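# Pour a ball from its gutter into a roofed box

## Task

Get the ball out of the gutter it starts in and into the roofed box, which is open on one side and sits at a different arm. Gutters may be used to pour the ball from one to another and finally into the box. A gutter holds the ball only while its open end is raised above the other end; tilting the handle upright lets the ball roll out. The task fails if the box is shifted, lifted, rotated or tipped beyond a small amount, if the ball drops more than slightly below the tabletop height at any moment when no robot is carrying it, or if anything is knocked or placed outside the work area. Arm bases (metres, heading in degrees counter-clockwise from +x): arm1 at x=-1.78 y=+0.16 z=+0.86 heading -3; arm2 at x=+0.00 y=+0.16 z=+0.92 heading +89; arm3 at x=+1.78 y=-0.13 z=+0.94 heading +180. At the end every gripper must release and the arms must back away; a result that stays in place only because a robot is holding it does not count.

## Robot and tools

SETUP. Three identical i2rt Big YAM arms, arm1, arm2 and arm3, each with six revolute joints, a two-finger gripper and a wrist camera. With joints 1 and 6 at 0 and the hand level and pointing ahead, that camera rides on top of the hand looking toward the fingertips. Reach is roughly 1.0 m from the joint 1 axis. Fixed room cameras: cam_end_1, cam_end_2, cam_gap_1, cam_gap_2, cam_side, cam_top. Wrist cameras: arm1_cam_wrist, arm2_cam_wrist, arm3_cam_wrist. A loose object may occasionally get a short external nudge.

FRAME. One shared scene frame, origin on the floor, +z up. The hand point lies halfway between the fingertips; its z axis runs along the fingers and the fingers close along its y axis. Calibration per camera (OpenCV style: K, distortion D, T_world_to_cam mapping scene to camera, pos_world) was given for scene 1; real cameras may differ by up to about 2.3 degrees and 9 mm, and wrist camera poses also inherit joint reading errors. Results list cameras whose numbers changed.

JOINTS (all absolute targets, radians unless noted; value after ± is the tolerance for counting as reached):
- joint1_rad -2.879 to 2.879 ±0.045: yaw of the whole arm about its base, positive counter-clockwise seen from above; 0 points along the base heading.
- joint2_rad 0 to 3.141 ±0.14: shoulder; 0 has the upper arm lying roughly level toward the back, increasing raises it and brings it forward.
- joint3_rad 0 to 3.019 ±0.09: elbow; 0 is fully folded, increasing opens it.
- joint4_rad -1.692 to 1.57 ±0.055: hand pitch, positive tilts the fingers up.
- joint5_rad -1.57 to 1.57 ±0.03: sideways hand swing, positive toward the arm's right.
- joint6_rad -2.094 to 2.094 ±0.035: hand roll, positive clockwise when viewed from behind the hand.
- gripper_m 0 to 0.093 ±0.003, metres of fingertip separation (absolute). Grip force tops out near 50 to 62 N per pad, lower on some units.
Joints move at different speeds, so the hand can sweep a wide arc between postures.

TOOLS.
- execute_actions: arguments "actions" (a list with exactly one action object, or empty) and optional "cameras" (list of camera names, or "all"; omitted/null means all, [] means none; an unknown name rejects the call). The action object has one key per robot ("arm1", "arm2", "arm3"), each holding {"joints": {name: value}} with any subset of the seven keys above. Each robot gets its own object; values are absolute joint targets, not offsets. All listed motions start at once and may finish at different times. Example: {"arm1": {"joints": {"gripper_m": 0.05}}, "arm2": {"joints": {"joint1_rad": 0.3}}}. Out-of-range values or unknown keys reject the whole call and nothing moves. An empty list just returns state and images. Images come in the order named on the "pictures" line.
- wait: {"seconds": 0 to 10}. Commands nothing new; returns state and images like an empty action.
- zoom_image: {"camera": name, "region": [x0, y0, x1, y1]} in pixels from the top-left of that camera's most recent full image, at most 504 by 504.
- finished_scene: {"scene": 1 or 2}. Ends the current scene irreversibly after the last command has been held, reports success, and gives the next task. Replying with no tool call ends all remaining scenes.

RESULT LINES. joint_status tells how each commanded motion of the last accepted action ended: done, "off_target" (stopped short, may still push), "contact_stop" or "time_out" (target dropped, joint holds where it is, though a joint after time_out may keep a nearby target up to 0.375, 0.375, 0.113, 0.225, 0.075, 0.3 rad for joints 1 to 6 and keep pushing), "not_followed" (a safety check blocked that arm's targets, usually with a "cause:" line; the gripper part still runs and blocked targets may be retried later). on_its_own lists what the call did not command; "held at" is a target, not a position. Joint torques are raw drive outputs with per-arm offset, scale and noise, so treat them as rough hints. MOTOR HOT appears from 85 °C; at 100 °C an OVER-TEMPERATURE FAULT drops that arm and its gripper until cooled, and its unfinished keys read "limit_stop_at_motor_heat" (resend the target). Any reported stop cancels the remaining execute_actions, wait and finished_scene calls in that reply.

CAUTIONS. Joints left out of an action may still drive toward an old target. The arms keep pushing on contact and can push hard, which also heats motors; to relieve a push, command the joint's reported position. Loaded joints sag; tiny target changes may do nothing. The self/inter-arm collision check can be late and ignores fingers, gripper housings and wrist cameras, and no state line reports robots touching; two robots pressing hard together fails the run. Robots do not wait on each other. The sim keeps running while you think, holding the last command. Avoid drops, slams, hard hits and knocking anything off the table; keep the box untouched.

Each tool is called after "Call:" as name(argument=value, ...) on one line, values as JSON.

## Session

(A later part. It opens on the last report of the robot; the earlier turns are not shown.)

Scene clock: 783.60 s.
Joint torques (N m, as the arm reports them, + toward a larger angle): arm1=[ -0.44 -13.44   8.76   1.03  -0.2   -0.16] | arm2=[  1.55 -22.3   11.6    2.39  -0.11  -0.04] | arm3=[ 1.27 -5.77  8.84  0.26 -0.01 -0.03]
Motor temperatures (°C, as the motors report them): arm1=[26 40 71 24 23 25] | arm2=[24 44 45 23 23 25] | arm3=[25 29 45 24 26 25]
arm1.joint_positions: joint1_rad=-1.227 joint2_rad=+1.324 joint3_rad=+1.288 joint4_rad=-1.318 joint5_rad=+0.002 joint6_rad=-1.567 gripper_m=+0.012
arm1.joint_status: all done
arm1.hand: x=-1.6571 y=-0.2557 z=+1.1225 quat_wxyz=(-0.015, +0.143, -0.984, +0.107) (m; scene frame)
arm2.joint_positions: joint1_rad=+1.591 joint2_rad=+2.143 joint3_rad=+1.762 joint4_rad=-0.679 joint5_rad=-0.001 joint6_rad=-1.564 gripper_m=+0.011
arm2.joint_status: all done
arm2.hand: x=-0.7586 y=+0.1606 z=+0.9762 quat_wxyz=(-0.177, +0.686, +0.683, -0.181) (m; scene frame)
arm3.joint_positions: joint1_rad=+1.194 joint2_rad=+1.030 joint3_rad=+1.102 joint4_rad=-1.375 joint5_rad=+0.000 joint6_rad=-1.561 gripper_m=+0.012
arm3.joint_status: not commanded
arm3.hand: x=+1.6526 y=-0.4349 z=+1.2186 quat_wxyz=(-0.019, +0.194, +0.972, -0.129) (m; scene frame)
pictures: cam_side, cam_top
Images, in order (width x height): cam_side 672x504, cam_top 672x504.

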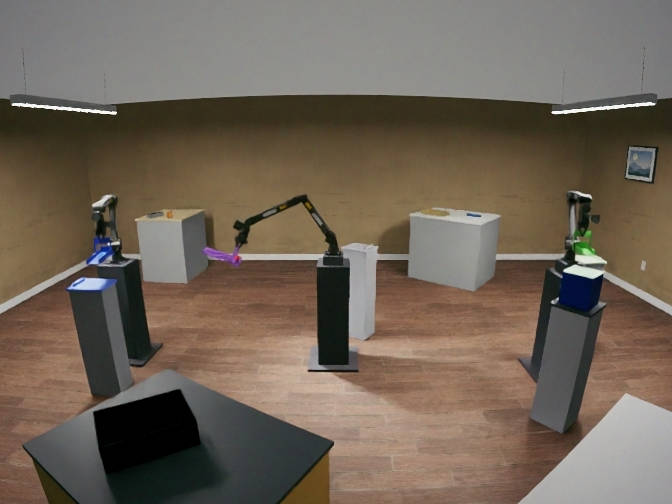

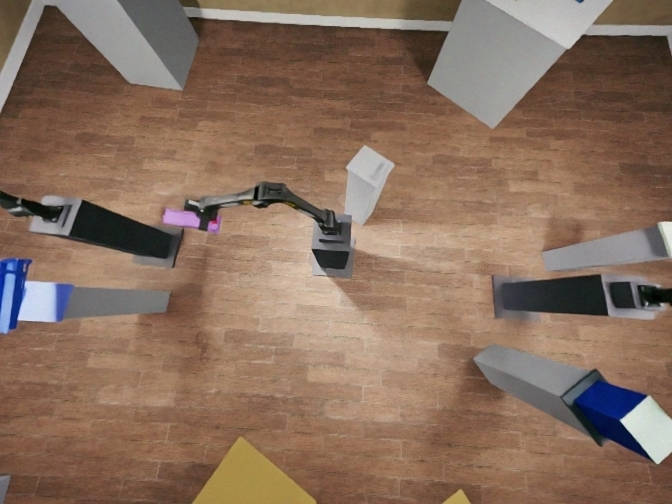

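Call:
execute_actions(actions=[{"arm2":{"joints":{"joint2_rad":1.83,"joint4_rad":-0.85}},"arm3":{"joints":{"joint1_rad":-0.1615}}}], cameras=["arm2_cam_wrist"])

Call:
execute_actions(actions=[{"arm2":{"joints":{"joint1_rad":0.0}},"arm3":{"joints":{"joint2_rad":2.08,"joint3_rad":1.74,"joint4_rad":-0.84,"joint5_rad":0,"joint6_rad":-1.571}}}], cameras=["arm2_cam_wrist","cam_side","cam_top"])

Scene clock: 813.70 s.
Joint torques (N m, as the arm reports them, + toward a larger angle): arm1=[ -0.38 -13.52   8.82   1.05  -0.2   -0.16] | arm2=[  1.51 -19.93  13.56   1.05  -0.1   -0.03] | arm3=[-0.34 -7.03  8.88  0.37 -0.15 -0.01]
Motor temperatures (°C, as the motors report them): arm1=[26 36 62 24 23 25] | arm2=[24 44 45 24 23 25] | arm3=[25 28 45 24 26 25]
arm1.joint_positions: joint1_rad=-1.227 joint2_rad=+1.324 joint3_rad=+1.288 joint4_rad=-1.318 joint5_rad=+0.002 joint6_rad=-1.567 gripper_m=+0.012
arm1.joint_status: not commanded
arm1.hand: x=-1.6571 y=-0.2557 z=+1.1225 quat_wxyz=(-0.015, +0.143, -0.984, +0.107) (m; scene frame)
arm2.joint_positions: joint1_rad=+1.591 joint2_rad=+1.836 joint3_rad=+1.747 joint4_rad=-0.843 joint5_rad=-0.001 joint6_rad=-1.564 gripper_m=+0.011
arm2.joint_status: all done
arm2.hand: x=-0.7135 y=+0.1612 z=+1.1677 quat_wxyz=(-0.220, +0.673, +0.670, -0.225) (m; scene frame)
arm3.joint_positions: joint1_rad=-0.156 joint2_rad=+1.033 joint3_rad=+1.102 joint4_rad=-1.375 joint5_rad=+0.001 joint6_rad=-1.561 gripper_m=+0.012
arm3.joint_status: all done
arm3.hand: x=+1.4494 y=-0.0737 z=+1.2158 quat_wxyz=(-0.097, +0.759, +0.639, -0.080) (m; scene frame)
pictures: arm2_cam_wrist
camera_calibration (this result's frames):
arm2_cam_wrist: T_world_to_cam=[[-0.808931, 0.00612222, 0.587872, -1.26412], [0.340551, 0.819976, 0.46007, -0.419192], [-0.479224, 0.572365, -0.665389, 0.467707], [0, 0, 0, 1]] pos_world=[-0.655693, 0.0837672, 1.24721]
Images, in order (width x height): arm2_cam_wrist 616x616.

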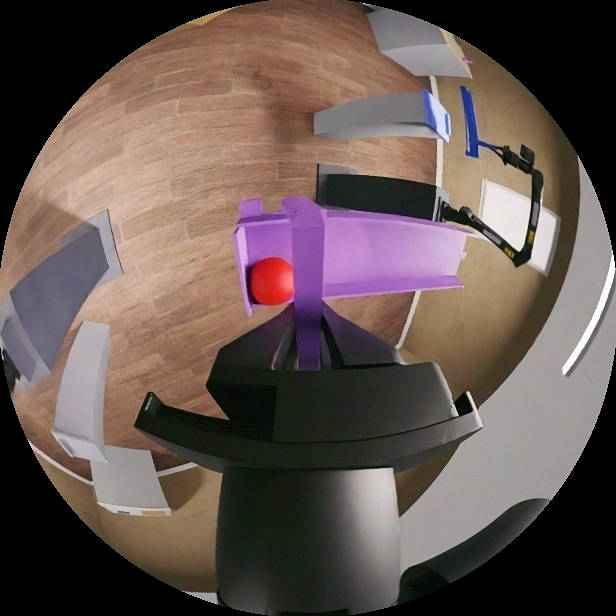

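Scene clock: 815.80 s.
Joint torques (N m, as the arm reports them, + toward a larger angle): arm1=[ -0.61 -13.48   8.79   1.01  -0.19  -0.17] | arm2=[  1.57 -20.52  13.9    1.08  -0.2   -0.01] | arm3=[ -0.68 -26.08  10.63   0.91  -0.1   -0.01]
Motor temperatures (°C, as the motors report them): arm1=[26 36 62 24 23 25] | arm2=[24 44 45 24 23 25] | arm3=[25 29 46 24 26 25]
arm1.joint_positions: joint1_rad=-1.227 joint2_rad=+1.324 joint3_rad=+1.288 joint4_rad=-1.318 joint5_rad=+0.002 joint6_rad=-1.567 gripper_m=+0.012
arm1.joint_status: not commanded
arm1.hand: x=-1.6571 y=-0.2557 z=+1.1225 quat_wxyz=(-0.015, +0.143, -0.984, +0.107) (m; scene frame)
arm2.joint_positions: joint1_rad=-0.003 joint2_rad=+1.845 joint3_rad=+1.747 joint4_rad=-0.843 joint5_rad=+0.001 joint6_rad=-1.566 gripper_m=+0.011
arm2.joint_status: all done
arm2.hand: x=+0.0158 y=+0.8772 z=+1.1586 quat_wxyz=(-0.308, +0.951, -0.012, +0.003) (m; scene frame)
arm3.joint_positions: joint1_rad=-0.156 joint2_rad=+2.112 joint3_rad=+1.695 joint4_rad=-0.849 joint5_rad=+0.001 joint6_rad=-1.562 gripper_m=+0.012
arm3.joint_status: all done
arm3.hand: x=+1.0909 y=-0.0142 z=+0.9624 quat_wxyz=(-0.112, +0.757, +0.637, -0.093) (m; scene frame)
pictures: arm2_cam_wrist, cam_side, cam_top
camera_calibration (this result's frames):
arm2_cam_wrist: T_world_to_cam=[[0.0222258, 0.816158, 0.577402, -1.38483], [0.809905, -0.353304, 0.46822, -0.238178], [0.58614, 0.457234, -0.668862, 0.489542], [0, 0, 0, 1]] pos_world=[-0.0632603, 0.822252, 1.23856]
Images, in order (width x height): arm2_cam_wrist 616x616, cam_side 672x504, cam_top 672x504.

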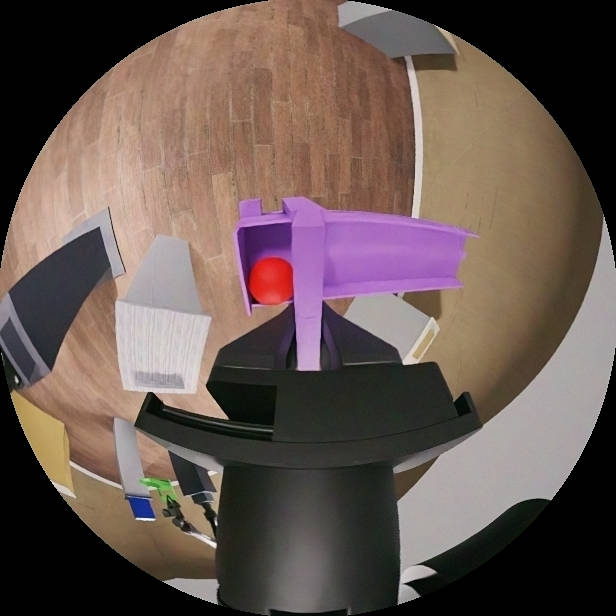

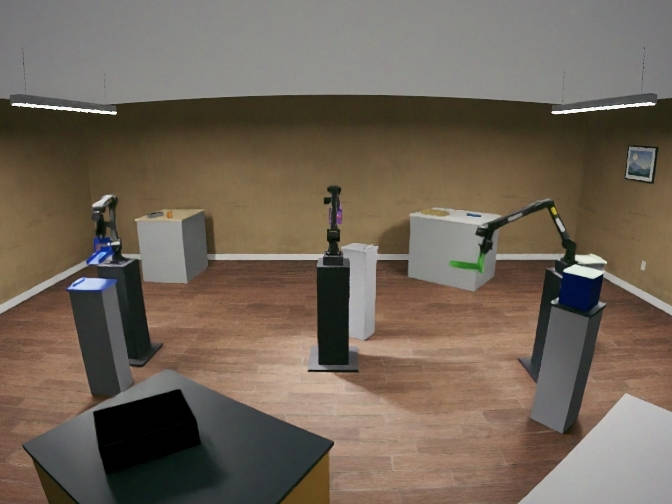

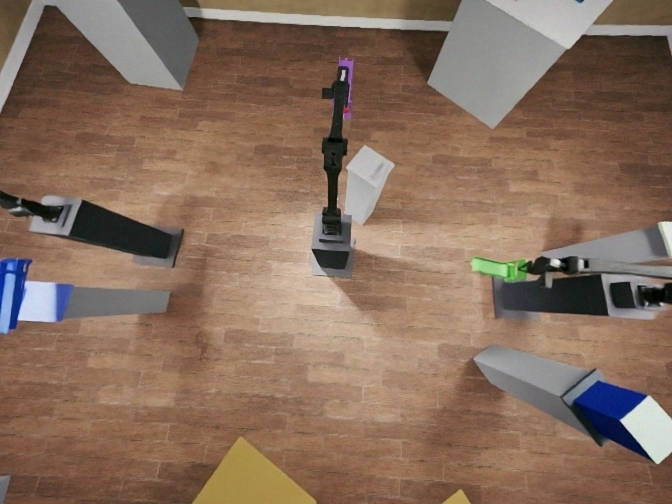

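Call:
execute_actions(actions=[{"arm2":{"joints":{"joint1_rad":-1.715}}}], cameras=["arm2_cam_wrist","cam_side","cam_top"])

Scene clock: 827.77 s.
Joint torques (N m, as the arm reports them, + toward a larger angle): arm1=[ -0.45 -13.48   8.82   1.03  -0.19  -0.16] | arm2=[  2.07 -20.42  13.91   1.1   -0.16   0.  ] | arm3=[ -0.45 -26.71  10.63   0.96  -0.05  -0.04]
Motor temperatures (°C, as the motors report them): arm1=[26 35 61 24 23 25] | arm2=[24 43 47 23 23 25] | arm3=[25 33 47 24 26 25]
arm1.joint_positions: joint1_rad=-1.227 joint2_rad=+1.324 joint3_rad=+1.288 joint4_rad=-1.318 joint5_rad=+0.002 joint6_rad=-1.567 gripper_m=+0.012
arm1.joint_status: not commanded
arm1.hand: x=-1.6571 y=-0.2557 z=+1.1225 quat_wxyz=(-0.015, +0.143, -0.984, +0.107) (m; scene frame)
arm2.joint_positions: joint1_rad=-1.718 joint2_rad=+1.845 joint3_rad=+1.747 joint4_rad=-0.843 joint5_rad=+0.001 joint6_rad=-1.567 gripper_m=+0.011
arm2.joint_status: all done
arm2.hand: x=+0.7053 y=+0.0444 z=+1.1599 quat_wxyz=(-0.199, +0.613, -0.727, +0.237) (m; scene frame)
arm3.joint_positions: joint1_rad=-0.156 joint2_rad=+2.112 joint3_rad=+1.695 joint4_rad=-0.849 joint5_rad=+0.001 joint6_rad=-1.562 gripper_m=+0.012
arm3.joint_status: not commanded
arm3.hand: x=+1.0909 y=-0.0142 z=+0.9624 quat_wxyz=(-0.112, +0.757, +0.637, -0.093) (m; scene frame)
pictures: arm2_cam_wrist, cam_side, cam_top
camera_calibration (this result's frames):
arm2_cam_wrist: T_world_to_cam=[[0.803988, -0.136258, 0.578824, -1.23189], [-0.46611, -0.748839, 0.471149, -0.177263], [0.369248, -0.648594, -0.665569, 0.665285], [0, 0, 0, 1]] pos_world=[0.662147, 0.130904, 1.23936]
Images, in order (width x height): arm2_cam_wrist 616x616, cam_side 672x504, cam_top 672x504.

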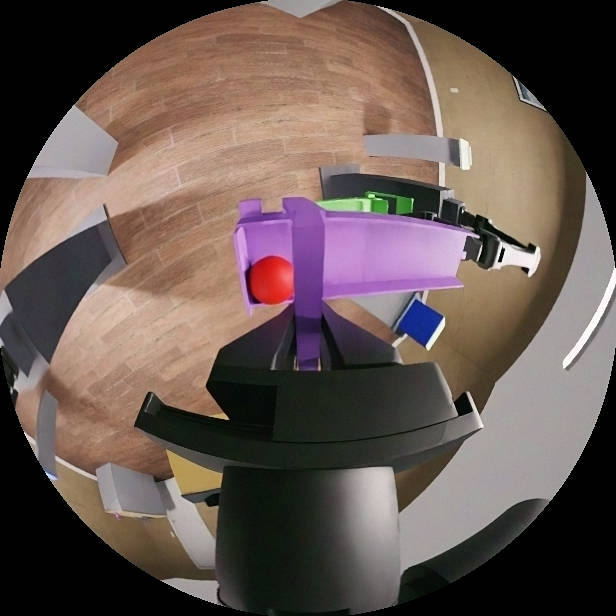

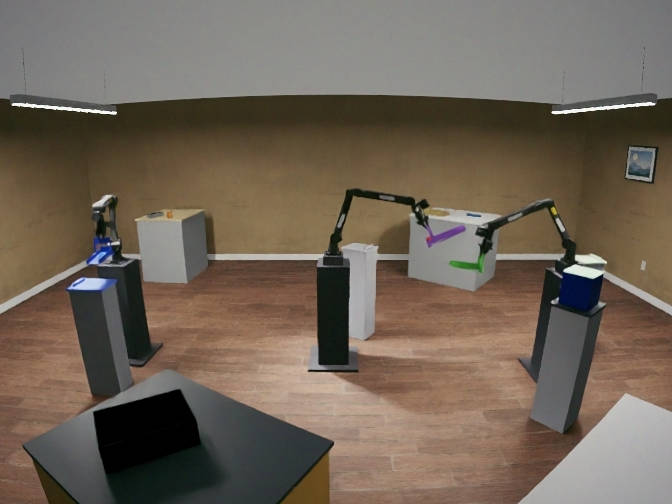

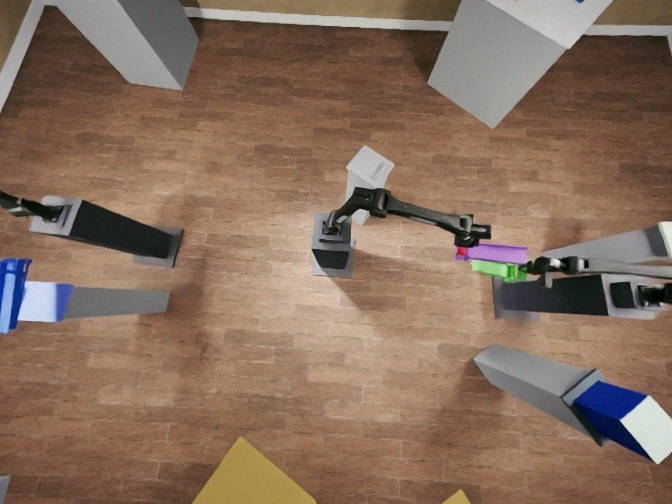

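Call:
zoom_image(camera="cam_side", region=[400, 190, 520, 290])

Region (400, 190, 520, 290) of cam_side's 672x504 image, scaled by 4.200, with more detail than that image has.

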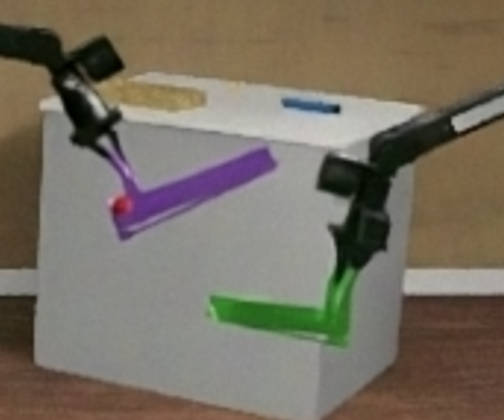

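Call:
execute_actions(actions=[{"arm2":{"joints":{"joint2_rad":2.04,"joint3_rad":2.07,"joint4_rad":-1.0}},"arm3":{"joints":{"joint1_rad":0.2}}}], cameras=[])

Call:
execute_actions(actions=[{"arm2":{"joints":{"joint2_rad":2.25,"joint3_rad":2.37,"joint4_rad":-1.12}}}], cameras=[])

Call:
execute_actions(actions=[{"arm2":{"joints":{"joint4_rad":-1.38}}}], cameras=["cam_side","cam_top","arm2_cam_wrist"])

Scene clock: 887.60 s.
Joint torques (N m, as the arm reports them, + toward a larger angle): arm1=[ -0.43 -13.36   8.8    1.02  -0.19  -0.15] | arm2=[  1.86 -23.79  17.1    0.95  -0.18  -0.02] | arm3=[  0.73 -26.4   10.95   0.99  -0.09   0.04]
Motor temperatures (°C, as the motors report them): arm1=[26 33 59 24 23 25] | arm2=[24 44 49 23 23 25] | arm3=[25 38 50 24 26 25]
arm1.joint_positions: joint1_rad=-1.227 joint2_rad=+1.324 joint3_rad=+1.288 joint4_rad=-1.318 joint5_rad=+0.002 joint6_rad=-1.567 gripper_m=+0.012
arm1.joint_status: not commanded
arm1.hand: x=-1.6571 y=-0.2557 z=+1.1225 quat_wxyz=(-0.015, +0.143, -0.984, +0.107) (m; scene frame)
arm2.joint_positions: joint1_rad=-1.718 joint2_rad=+2.060 joint3_rad=+2.009 joint4_rad=-0.993 joint5_rad=+0.001 joint6_rad=-1.567 gripper_m=+0.011
arm2.joint_status: all done
arm2.hand: x=+0.7545 y=+0.0361 z=+1.1204 quat_wxyz=(-0.167, +0.623, -0.738, +0.199) (m; scene frame)
arm3.joint_positions: joint1_rad=+0.192 joint2_rad=+2.112 joint3_rad=+1.695 joint4_rad=-0.849 joint5_rad=+0.001 joint6_rad=-1.563 gripper_m=+0.012
arm3.joint_status: all done
arm3.hand: x=+1.0936 y=-0.2559 z=+0.9621 quat_wxyz=(-0.092, +0.635, +0.759, -0.112) (m; scene frame)
pictures: none
No camera images: the call's "cameras" was empty. Leave "cameras" out to get every camera's image.

Scene clock: 888.87 s.
Joint torques (N m, as the arm reports them, + toward a larger angle): arm1=[ -0.5  -13.57   8.81   1.03  -0.19  -0.16] | arm2=[  1.79 -25.51  17.33   0.88  -0.19  -0.02] | arm3=[  0.35 -26.64  10.86   0.96  -0.04  -0.01]
Motor temperatures (°C, as the motors report them): arm1=[26 33 59 24 23 25] | arm2=[24 44 50 23 23 25] | arm3=[25 38 50 24 26 25]
arm1.joint_positions: joint1_rad=-1.227 joint2_rad=+1.324 joint3_rad=+1.288 joint4_rad=-1.318 joint5_rad=+0.002 joint6_rad=-1.567 gripper_m=+0.012
arm1.joint_status: not commanded
arm1.hand: x=-1.6571 y=-0.2557 z=+1.1225 quat_wxyz=(-0.015, +0.143, -0.984, +0.107) (m; scene frame)
arm2.joint_positions: joint1_rad=-1.718 joint2_rad=+2.262 joint3_rad=+2.308 joint4_rad=-1.113 joint5_rad=+0.001 joint6_rad=-1.567 gripper_m=+0.011
arm2.joint_status: all done
arm2.hand: x=+0.8049 y=+0.0276 z=+1.1007 quat_wxyz=(-0.160, +0.625, -0.740, +0.191) (m; scene frame)
arm3.joint_positions: joint1_rad=+0.192 joint2_rad=+2.112 joint3_rad=+1.695 joint4_rad=-0.849 joint5_rad=+0.001 joint6_rad=-1.563 gripper_m=+0.012
arm3.joint_status: not commanded
arm3.hand: x=+1.0936 y=-0.2559 z=+0.9621 quat_wxyz=(-0.092, +0.635, +0.759, -0.112) (m; scene frame)
pictures: none
No camera images: the call's "cameras" was empty. Leave "cameras" out to get every camera's image.

Scene clock: 889.83 s.
Joint torques (N m, as the arm reports them, + toward a larger angle): arm1=[ -0.43 -13.52   8.81   1.03  -0.2   -0.15] | arm2=[  1.86 -24.57  16.62   0.27  -0.19  -0.03] | arm3=[  0.72 -26.26  10.88   0.86  -0.06   0.05]
Motor temperatures (°C, as the motors report them): arm1=[26 33 59 24 23 25] | arm2=[24 44 50 23 23 25] | arm3=[25 38 50 24 26 25]
arm1.joint_positions: joint1_rad=-1.227 joint2_rad=+1.324 joint3_rad=+1.288 joint4_rad=-1.318 joint5_rad=+0.002 joint6_rad=-1.567 gripper_m=+0.012
arm1.joint_status: not commanded
arm1.hand: x=-1.6571 y=-0.2557 z=+1.1225 quat_wxyz=(-0.015, +0.143, -0.984, +0.107) (m; scene frame)
arm2.joint_positions: joint1_rad=-1.718 joint2_rad=+2.262 joint3_rad=+2.309 joint4_rad=-1.368 joint5_rad=+0.001 joint6_rad=-1.567 gripper_m=+0.011
arm2.joint_status: all done
arm2.hand: x=+0.7475 y=+0.0371 z=+1.0780 quat_wxyz=(-0.079, +0.640, -0.758, +0.096) (m; scene frame)
arm3.joint_positions: joint1_rad=+0.192 joint2_rad=+2.112 joint3_rad=+1.695 joint4_rad=-0.849 joint5_rad=+0.001 joint6_rad=-1.563 gripper_m=+0.012
arm3.joint_status: not commanded
arm3.hand: x=+1.0936 y=-0.2559 z=+0.9621 quat_wxyz=(-0.092, +0.635, +0.759, -0.112) (m; scene frame)
pictures: arm2_cam_wrist, cam_side, cam_top
camera_calibration (this result's frames):
arm2_cam_wrist: T_world_to_cam=[[0.95831, -0.162898, 0.234746, -0.962916], [-0.270608, -0.781159, 0.562638, -0.368023], [0.0917218, -0.602706, -0.792674, 0.933289], [0, 0, 0, 1]] pos_world=[0.73758, 0.118157, 1.1729]
Images, in order (width x height): arm2_cam_wrist 616x616, cam_side 672x504, cam_top 672x504.

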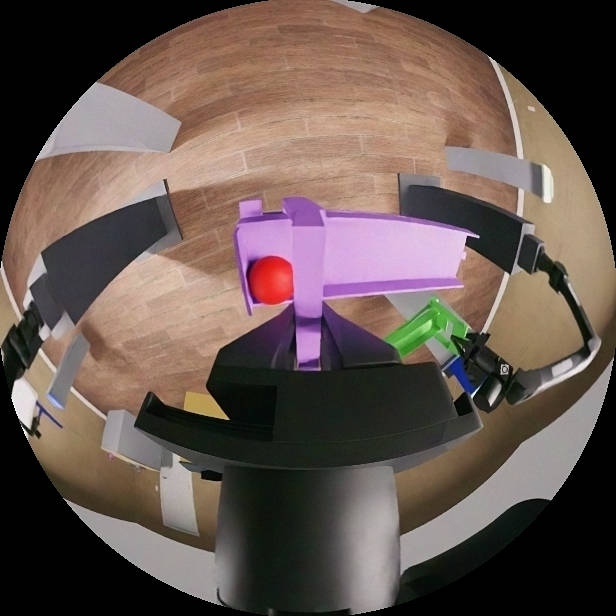

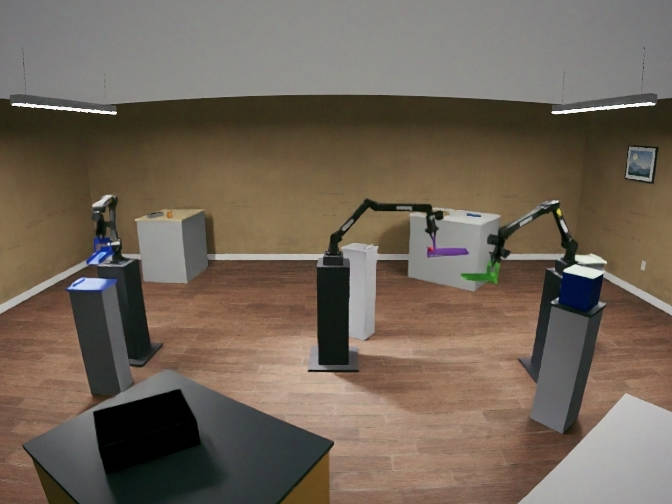

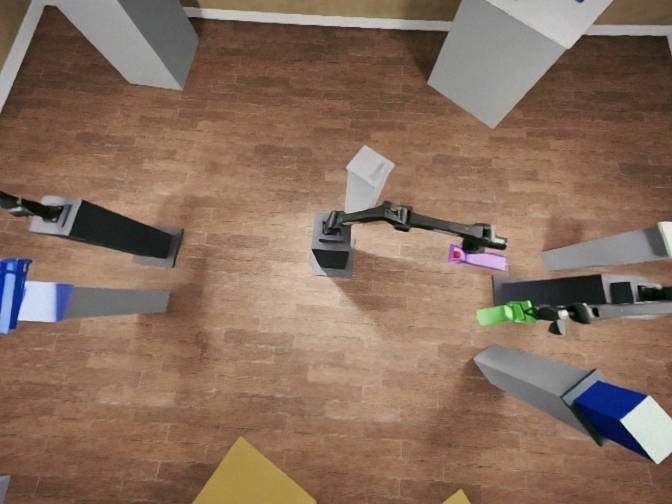

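Call:
execute_actions(actions=[{"arm3":{"joints":{"joint1_rad":-0.16}}}], cameras=["cam_side","cam_top","cam_gap_2"])

Call:
zoom_image(camera="cam_top", region=[420, 210, 580, 320])

Call:
zoom_image(camera="cam_side", region=[400, 190, 520, 290])

Scene clock: 903.67 s.
Joint torques (N m, as the arm reports them, + toward a larger angle): arm1=[ -0.5  -13.56   8.83   1.05  -0.2   -0.16] | arm2=[  1.79 -24.93  16.67   0.28  -0.19  -0.04] | arm3=[ -1.14 -27.08  10.75   0.97  -0.03  -0.03]
Motor temperatures (°C, as the motors report them): arm1=[26 33 59 24 23 25] | arm2=[24 46 53 23 23 25] | arm3=[25 39 50 24 26 25]
arm1.joint_positions: joint1_rad=-1.227 joint2_rad=+1.324 joint3_rad=+1.288 joint4_rad=-1.318 joint5_rad=+0.002 joint6_rad=-1.567 gripper_m=+0.012
arm1.joint_status: not commanded
arm1.hand: x=-1.6571 y=-0.2557 z=+1.1225 quat_wxyz=(-0.015, +0.143, -0.984, +0.107) (m; scene frame)
arm2.joint_positions: joint1_rad=-1.718 joint2_rad=+2.262 joint3_rad=+2.309 joint4_rad=-1.368 joint5_rad=+0.001 joint6_rad=-1.567 gripper_m=+0.011
arm2.joint_status: not commanded
arm2.hand: x=+0.7475 y=+0.0371 z=+1.0780 quat_wxyz=(-0.079, +0.640, -0.758, +0.096) (m; scene frame)
arm3.joint_positions: joint1_rad=-0.152 joint2_rad=+2.112 joint3_rad=+1.695 joint4_rad=-0.849 joint5_rad=+0.000 joint6_rad=-1.563 gripper_m=+0.012
arm3.joint_status: all done
arm3.hand: x=+1.0903 y=-0.0175 z=+0.9624 quat_wxyz=(-0.112, +0.755, +0.640, -0.094) (m; scene frame)
pictures: cam_gap_2, cam_side, cam_top
Images, in order (width x height): cam_gap_2 672x504, cam_side 672x504, cam_top 672x504.

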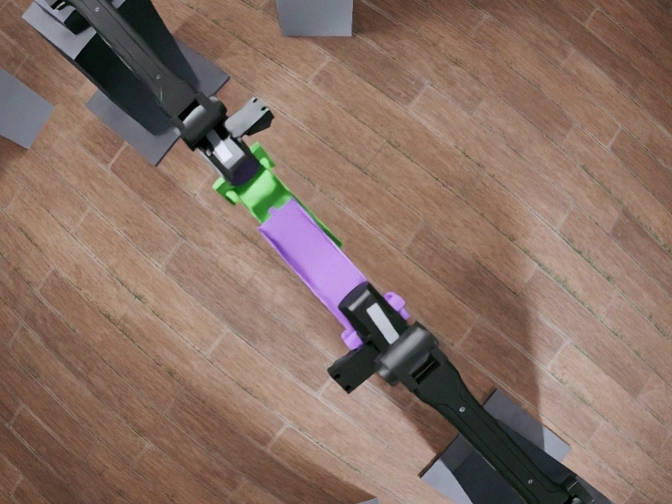

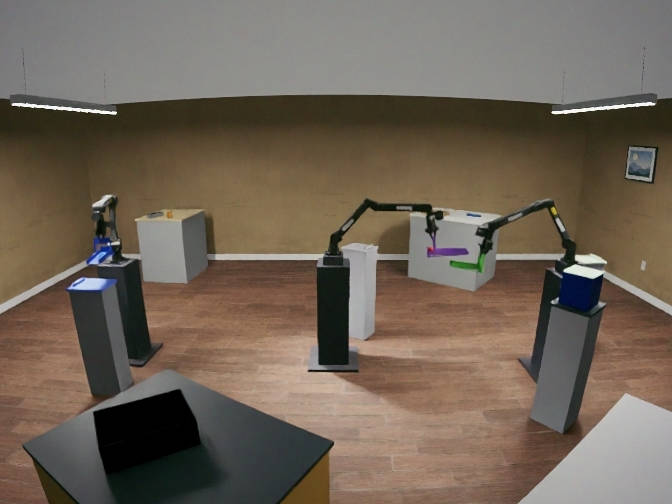

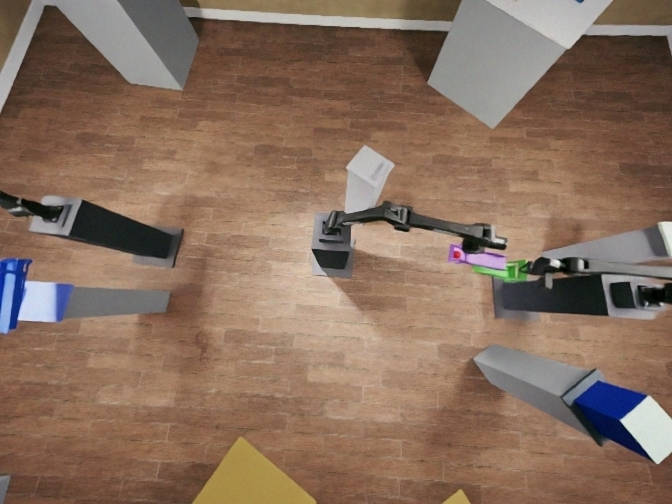

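Region (420, 210, 580, 320) of cam_top's 672x504 image, scaled by 3.150, with more detail than that image has; it fills the top 346 rows of this view, and the rest is white.

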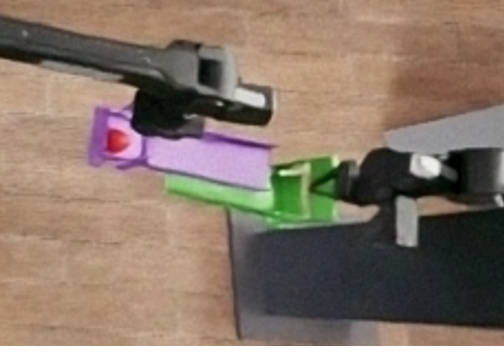

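Region (400, 190, 520, 290) of cam_side's 672x504 image, scaled by 4.200, with more detail than that image has.

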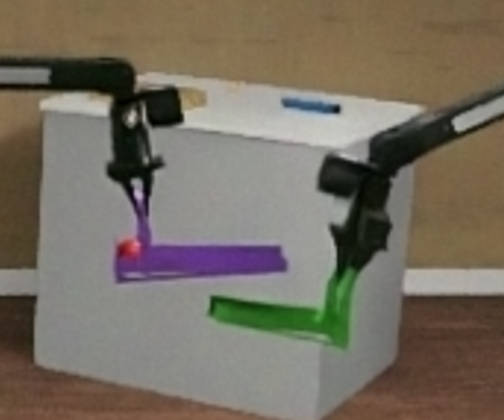

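Call:
zoom_image(camera="cam_gap_2", region=[190, 120, 430, 360])

Region (190, 120, 430, 360) of cam_gap_2's 672x504 image, scaled by 2.100, with more detail than that image has.

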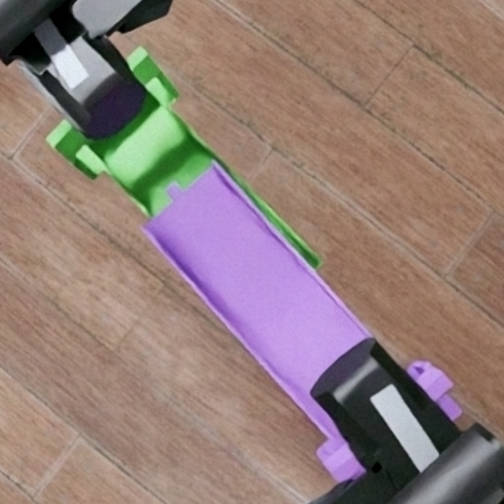

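Call:
execute_actions(actions=[{"arm3":{"joints":{"joint1_rad":-0.178}},"arm2":{"joints":{"joint4_rad":-1.46}}}], cameras=["cam_side","cam_gap_2"])

Call:
zoom_image(camera="cam_gap_2", region=[190, 120, 430, 360])

Call:
zoom_image(camera="cam_side", region=[400, 190, 520, 290])

Scene clock: 930.13 s.
Joint torques (N m, as the arm reports them, + toward a larger angle): arm1=[ -0.59 -13.53   8.79   1.02  -0.19  -0.17] | arm2=[  1.81 -24.78  16.46   0.1   -0.18  -0.04] | arm3=[ -1.46 -26.56  10.74   1.07  -0.03   0.  ]
Motor temperatures (°C, as the motors report them): arm1=[26 33 58 24 23 25] | arm2=[24 47 54 23 23 25] | arm3=[25 40 51 24 26 25]
arm1.joint_positions: joint1_rad=-1.227 joint2_rad=+1.324 joint3_rad=+1.288 joint4_rad=-1.318 joint5_rad=+0.002 joint6_rad=-1.567 gripper_m=+0.012
arm1.joint_status: not commanded
arm1.hand: x=-1.6571 y=-0.2557 z=+1.1225 quat_wxyz=(-0.015, +0.143, -0.984, +0.107) (m; scene frame)
arm2.joint_positions: joint1_rad=-1.718 joint2_rad=+2.262 joint3_rad=+2.309 joint4_rad=-1.448 joint5_rad=+0.001 joint6_rad=-1.567 gripper_m=+0.011
arm2.joint_status: all done
arm2.hand: x=+0.7288 y=+0.0402 z=+1.0742 quat_wxyz=(-0.053, +0.643, -0.761, +0.066) (m; scene frame)
arm3.joint_positions: joint1_rad=-0.170 joint2_rad=+2.112 joint3_rad=+1.695 joint4_rad=-0.849 joint5_rad=+0.000 joint6_rad=-1.563 gripper_m=+0.012
arm3.joint_status: all done
arm3.hand: x=+1.0925 y=-0.0047 z=+0.9625 quat_wxyz=(-0.113, +0.761, +0.632, -0.093) (m; scene frame)
pictures: cam_gap_2, cam_side
Images, in order (width x height): cam_gap_2 672x504, cam_side 672x504.

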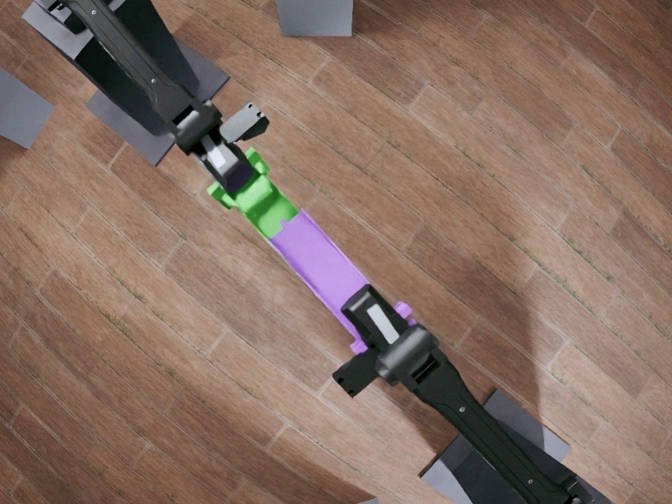

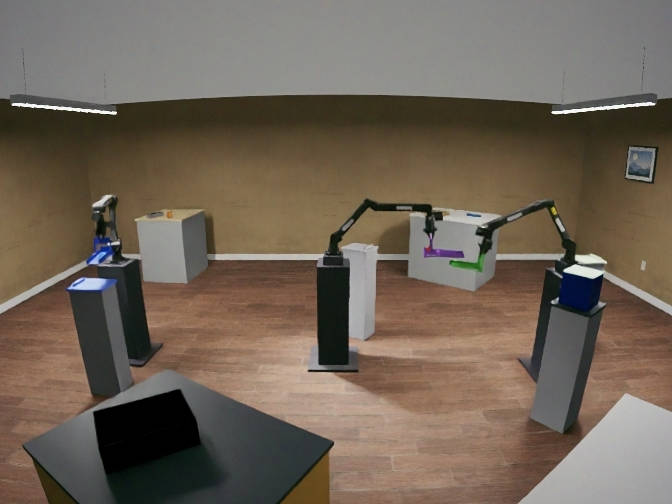

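Region (190, 120, 430, 360) of cam_gap_2's 672x504 image, scaled by 2.100, with more detail than that image has.

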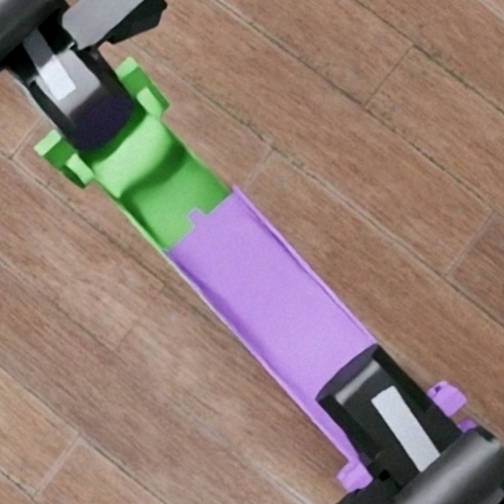

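Region (400, 190, 520, 290) of cam_side's 672x504 image, scaled by 4.200, with more detail than that image has.

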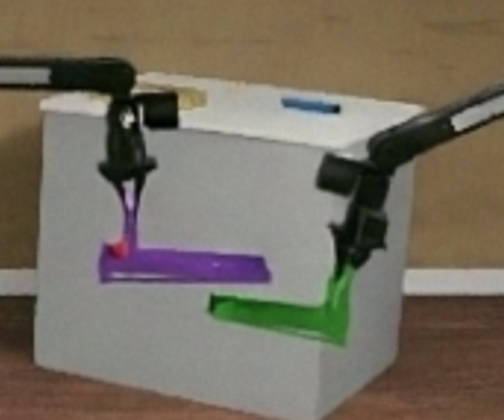

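Call:
execute_actions(actions=[{"arm2":{"joints":{"joint4_rad":-1.56}}}], cameras=["cam_side","cam_gap_2"])

Call:
wait(seconds=1.5)

Scene clock: 937.03 s.
Joint torques (N m, as the arm reports them, + toward a larger angle): arm1=[ -0.53 -13.56   8.8    1.    -0.19  -0.16] | arm2=[  1.83 -24.69  15.99  -0.09  -0.19  -0.05] | arm3=[ -0.35 -27.01  10.73   0.98  -0.01   0.01]
Motor temperatures (°C, as the motors report them): arm1=[26 33 58 24 23 25] | arm2=[24 47 55 23 23 25] | arm3=[25 40 51 24 26 25]
arm1.joint_positions: joint1_rad=-1.227 joint2_rad=+1.324 joint3_rad=+1.288 joint4_rad=-1.318 joint5_rad=+0.002 joint6_rad=-1.567 gripper_m=+0.012
arm1.joint_status: not commanded
arm1.hand: x=-1.6571 y=-0.2557 z=+1.1225 quat_wxyz=(-0.015, +0.143, -0.984, +0.107) (m; scene frame)
arm2.joint_positions: joint1_rad=-1.718 joint2_rad=+2.262 joint3_rad=+2.313 joint4_rad=-1.546 joint5_rad=+0.001 joint6_rad=-1.567 gripper_m=+0.011
arm2.joint_status: all done
arm2.hand: x=+0.7058 y=+0.0441 z=+1.0728 quat_wxyz=(-0.023, +0.645, -0.764, +0.030) (m; scene frame)
arm3.joint_positions: joint1_rad=-0.170 joint2_rad=+2.112 joint3_rad=+1.695 joint4_rad=-0.849 joint5_rad=+0.000 joint6_rad=-1.564 gripper_m=+0.012
arm3.joint_status: not commanded
arm3.hand: x=+1.0925 y=-0.0047 z=+0.9625 quat_wxyz=(-0.113, +0.760, +0.633, -0.093) (m; scene frame)
pictures: cam_gap_2, cam_side
Images, in order (width x height): cam_gap_2 672x504, cam_side 672x504.

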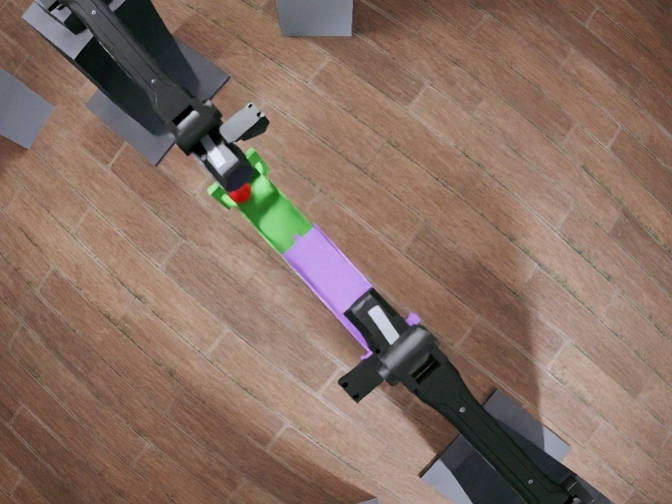

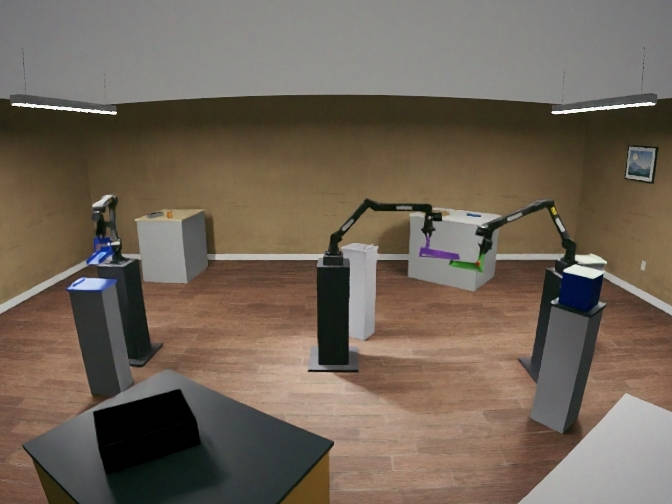

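Scene clock: 938.53 s.
Joint torques (N m, as the arm reports them, + toward a larger angle): arm1=[ -0.5  -13.58   8.83   1.    -0.19  -0.16] | arm2=[  1.81 -24.61  15.95  -0.11  -0.19  -0.05] | arm3=[ -0.32 -26.63  10.72   0.99  -0.09   0.03]
Motor temperatures (°C, as the motors report them): arm1=[26 32 58 24 23 25] | arm2=[24 47 54 23 23 25] | arm3=[25 40 51 24 26 25]
arm1.joint_positions: joint1_rad=-1.227 joint2_rad=+1.324 joint3_rad=+1.288 joint4_rad=-1.318 joint5_rad=+0.002 joint6_rad=-1.567 gripper_m=+0.012
arm1.joint_status: not commanded
arm1.hand: x=-1.6571 y=-0.2557 z=+1.1225 quat_wxyz=(-0.015, +0.143, -0.984, +0.107) (m; scene frame)
arm2.joint_positions: joint1_rad=-1.718 joint2_rad=+2.262 joint3_rad=+2.313 joint4_rad=-1.546 joint5_rad=+0.001 joint6_rad=-1.567 gripper_m=+0.011
arm2.joint_status: all done
arm2.hand: x=+0.7058 y=+0.0441 z=+1.0728 quat_wxyz=(-0.023, +0.645, -0.764, +0.030) (m; scene frame)
arm3.joint_positions: joint1_rad=-0.170 joint2_rad=+2.112 joint3_rad=+1.695 joint4_rad=-0.849 joint5_rad=+0.000 joint6_rad=-1.564 gripper_m=+0.012
arm3.joint_status: not commanded
arm3.hand: x=+1.0925 y=-0.0047 z=+0.9625 quat_wxyz=(-0.113, +0.760, +0.633, -0.093) (m; scene frame)
wait: 1.50 s; at rest by 0.27 s
pictures: arm1_cam_wrist, arm2_cam_wrist, arm3_cam_wrist, cam_end_1, cam_end_2, cam_gap_1, cam_gap_2, cam_side, cam_top
camera_calibration (this result's frames):
arm1_cam_wrist: T_world_to_cam=[[0.281217, -0.932958, 0.224737, -0.0266836], [-0.820165, -0.112071, 0.561044, -2.01063], [-0.498244, -0.342096, -0.796695, 0.109808], [0, 0, 0, 1]] pos_world=[-1.58683, -0.212662, 1.22153]
arm2_cam_wrist: T_world_to_cam=[[0.983905, -0.167235, 0.0629617, -0.754204], [-0.172561, -0.797673, 0.577875, -0.45571], [-0.0464182, -0.579439, -0.813693, 1.0562], [0, 0, 0, 1]] pos_world=[0.712454, 0.122365, 1.17025]
arm3_cam_wrist: T_world_to_cam=[[-0.940473, 0.186748, 0.283965, 0.755482], [0.320027, 0.767895, 0.554905, -0.872527], [-0.114428, 0.612749, -0.781949, 1.00203], [0, 0, 0, 1]] pos_world=[1.1044, -0.085071, 1.05318]
Images, in order (width x height): arm1_cam_wrist 616x616, arm2_cam_wrist 616x616, arm3_cam_wrist 616x616, cam_end_1 672x504, cam_end_2 672x504, cam_gap_1 672x504, cam_gap_2 672x504, cam_side 672x504, cam_top 672x504.

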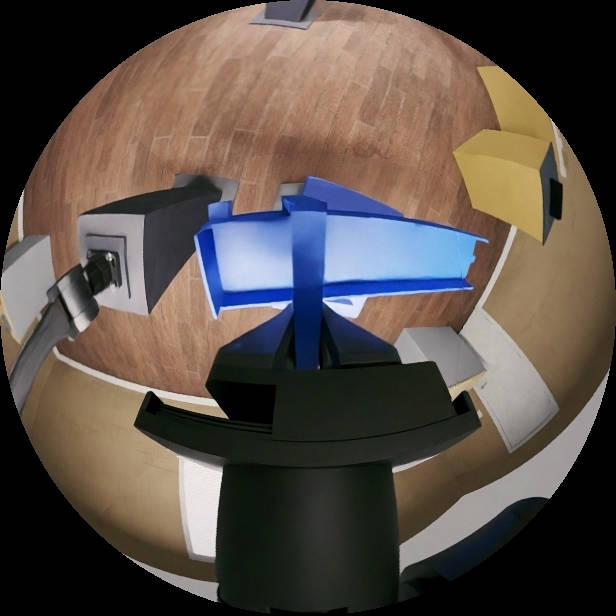

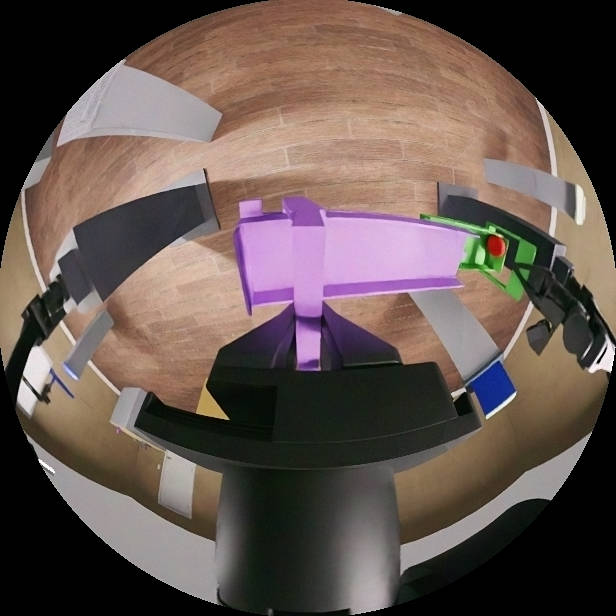

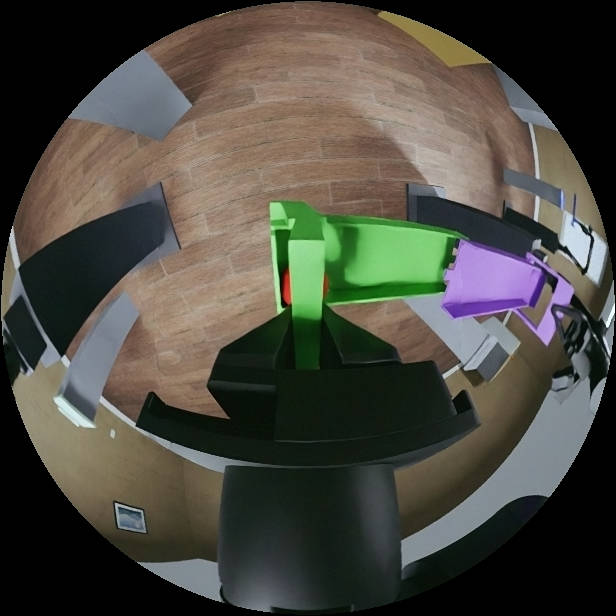

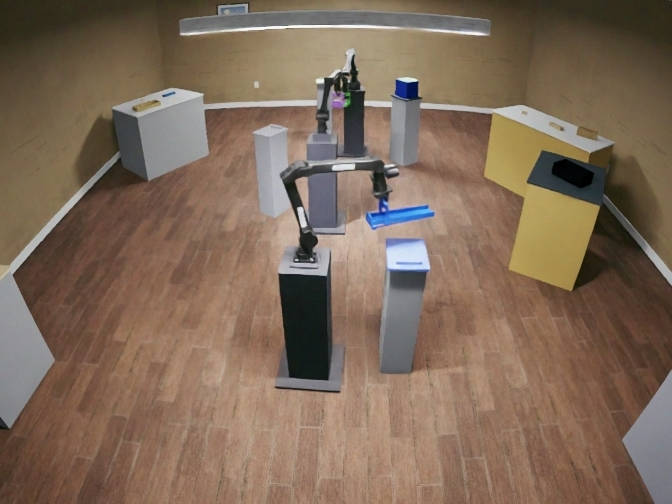

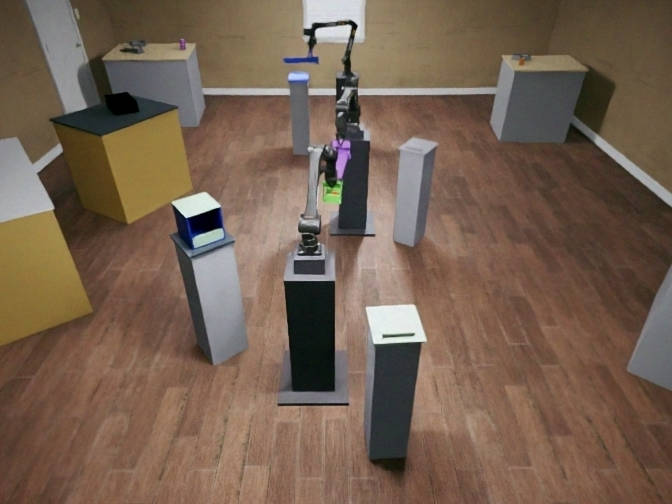

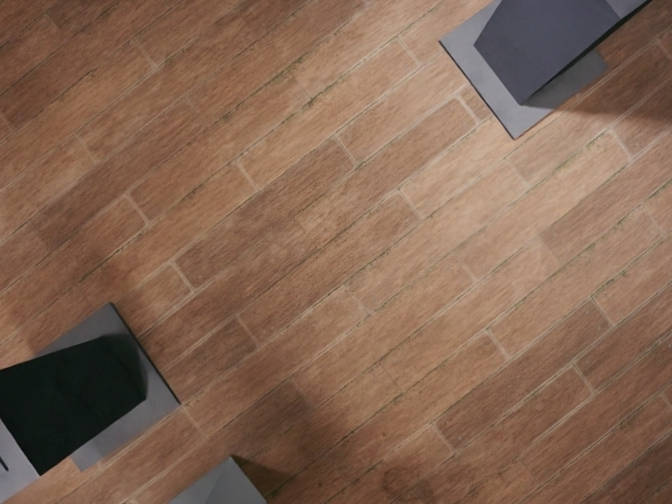

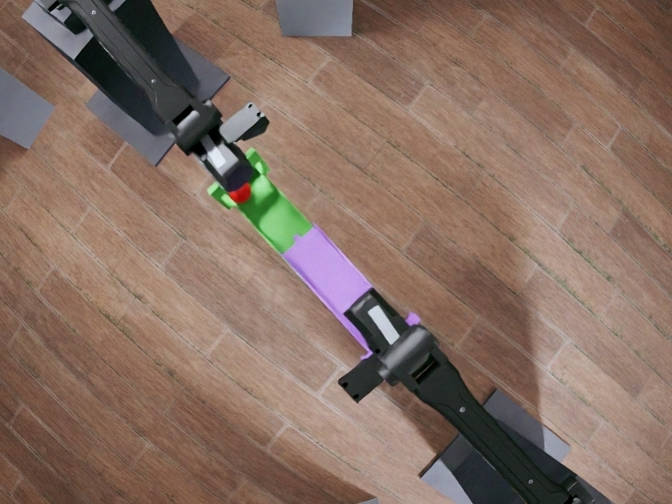

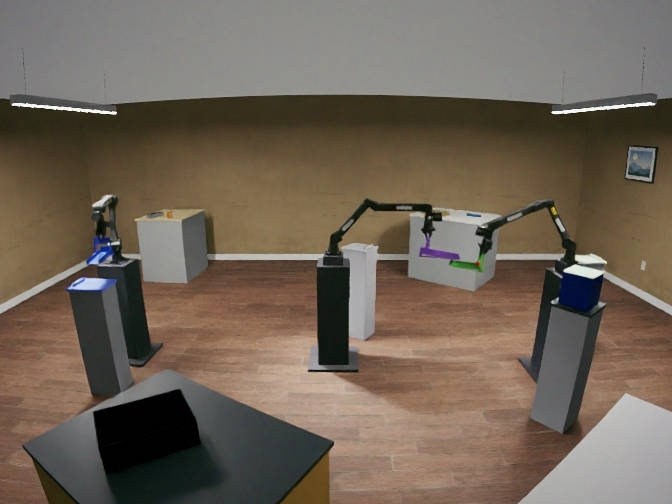

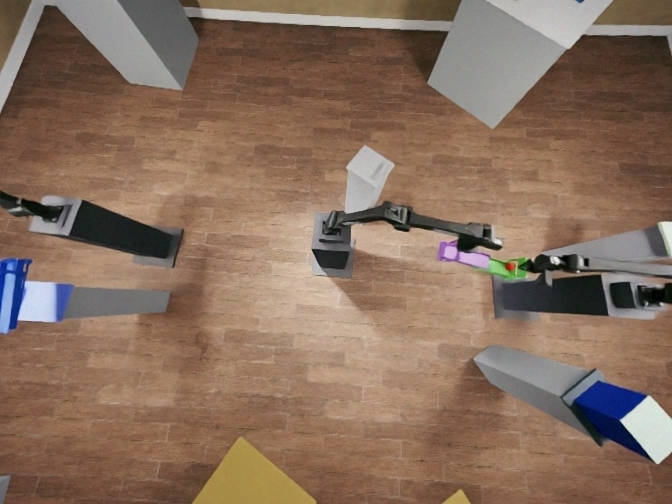

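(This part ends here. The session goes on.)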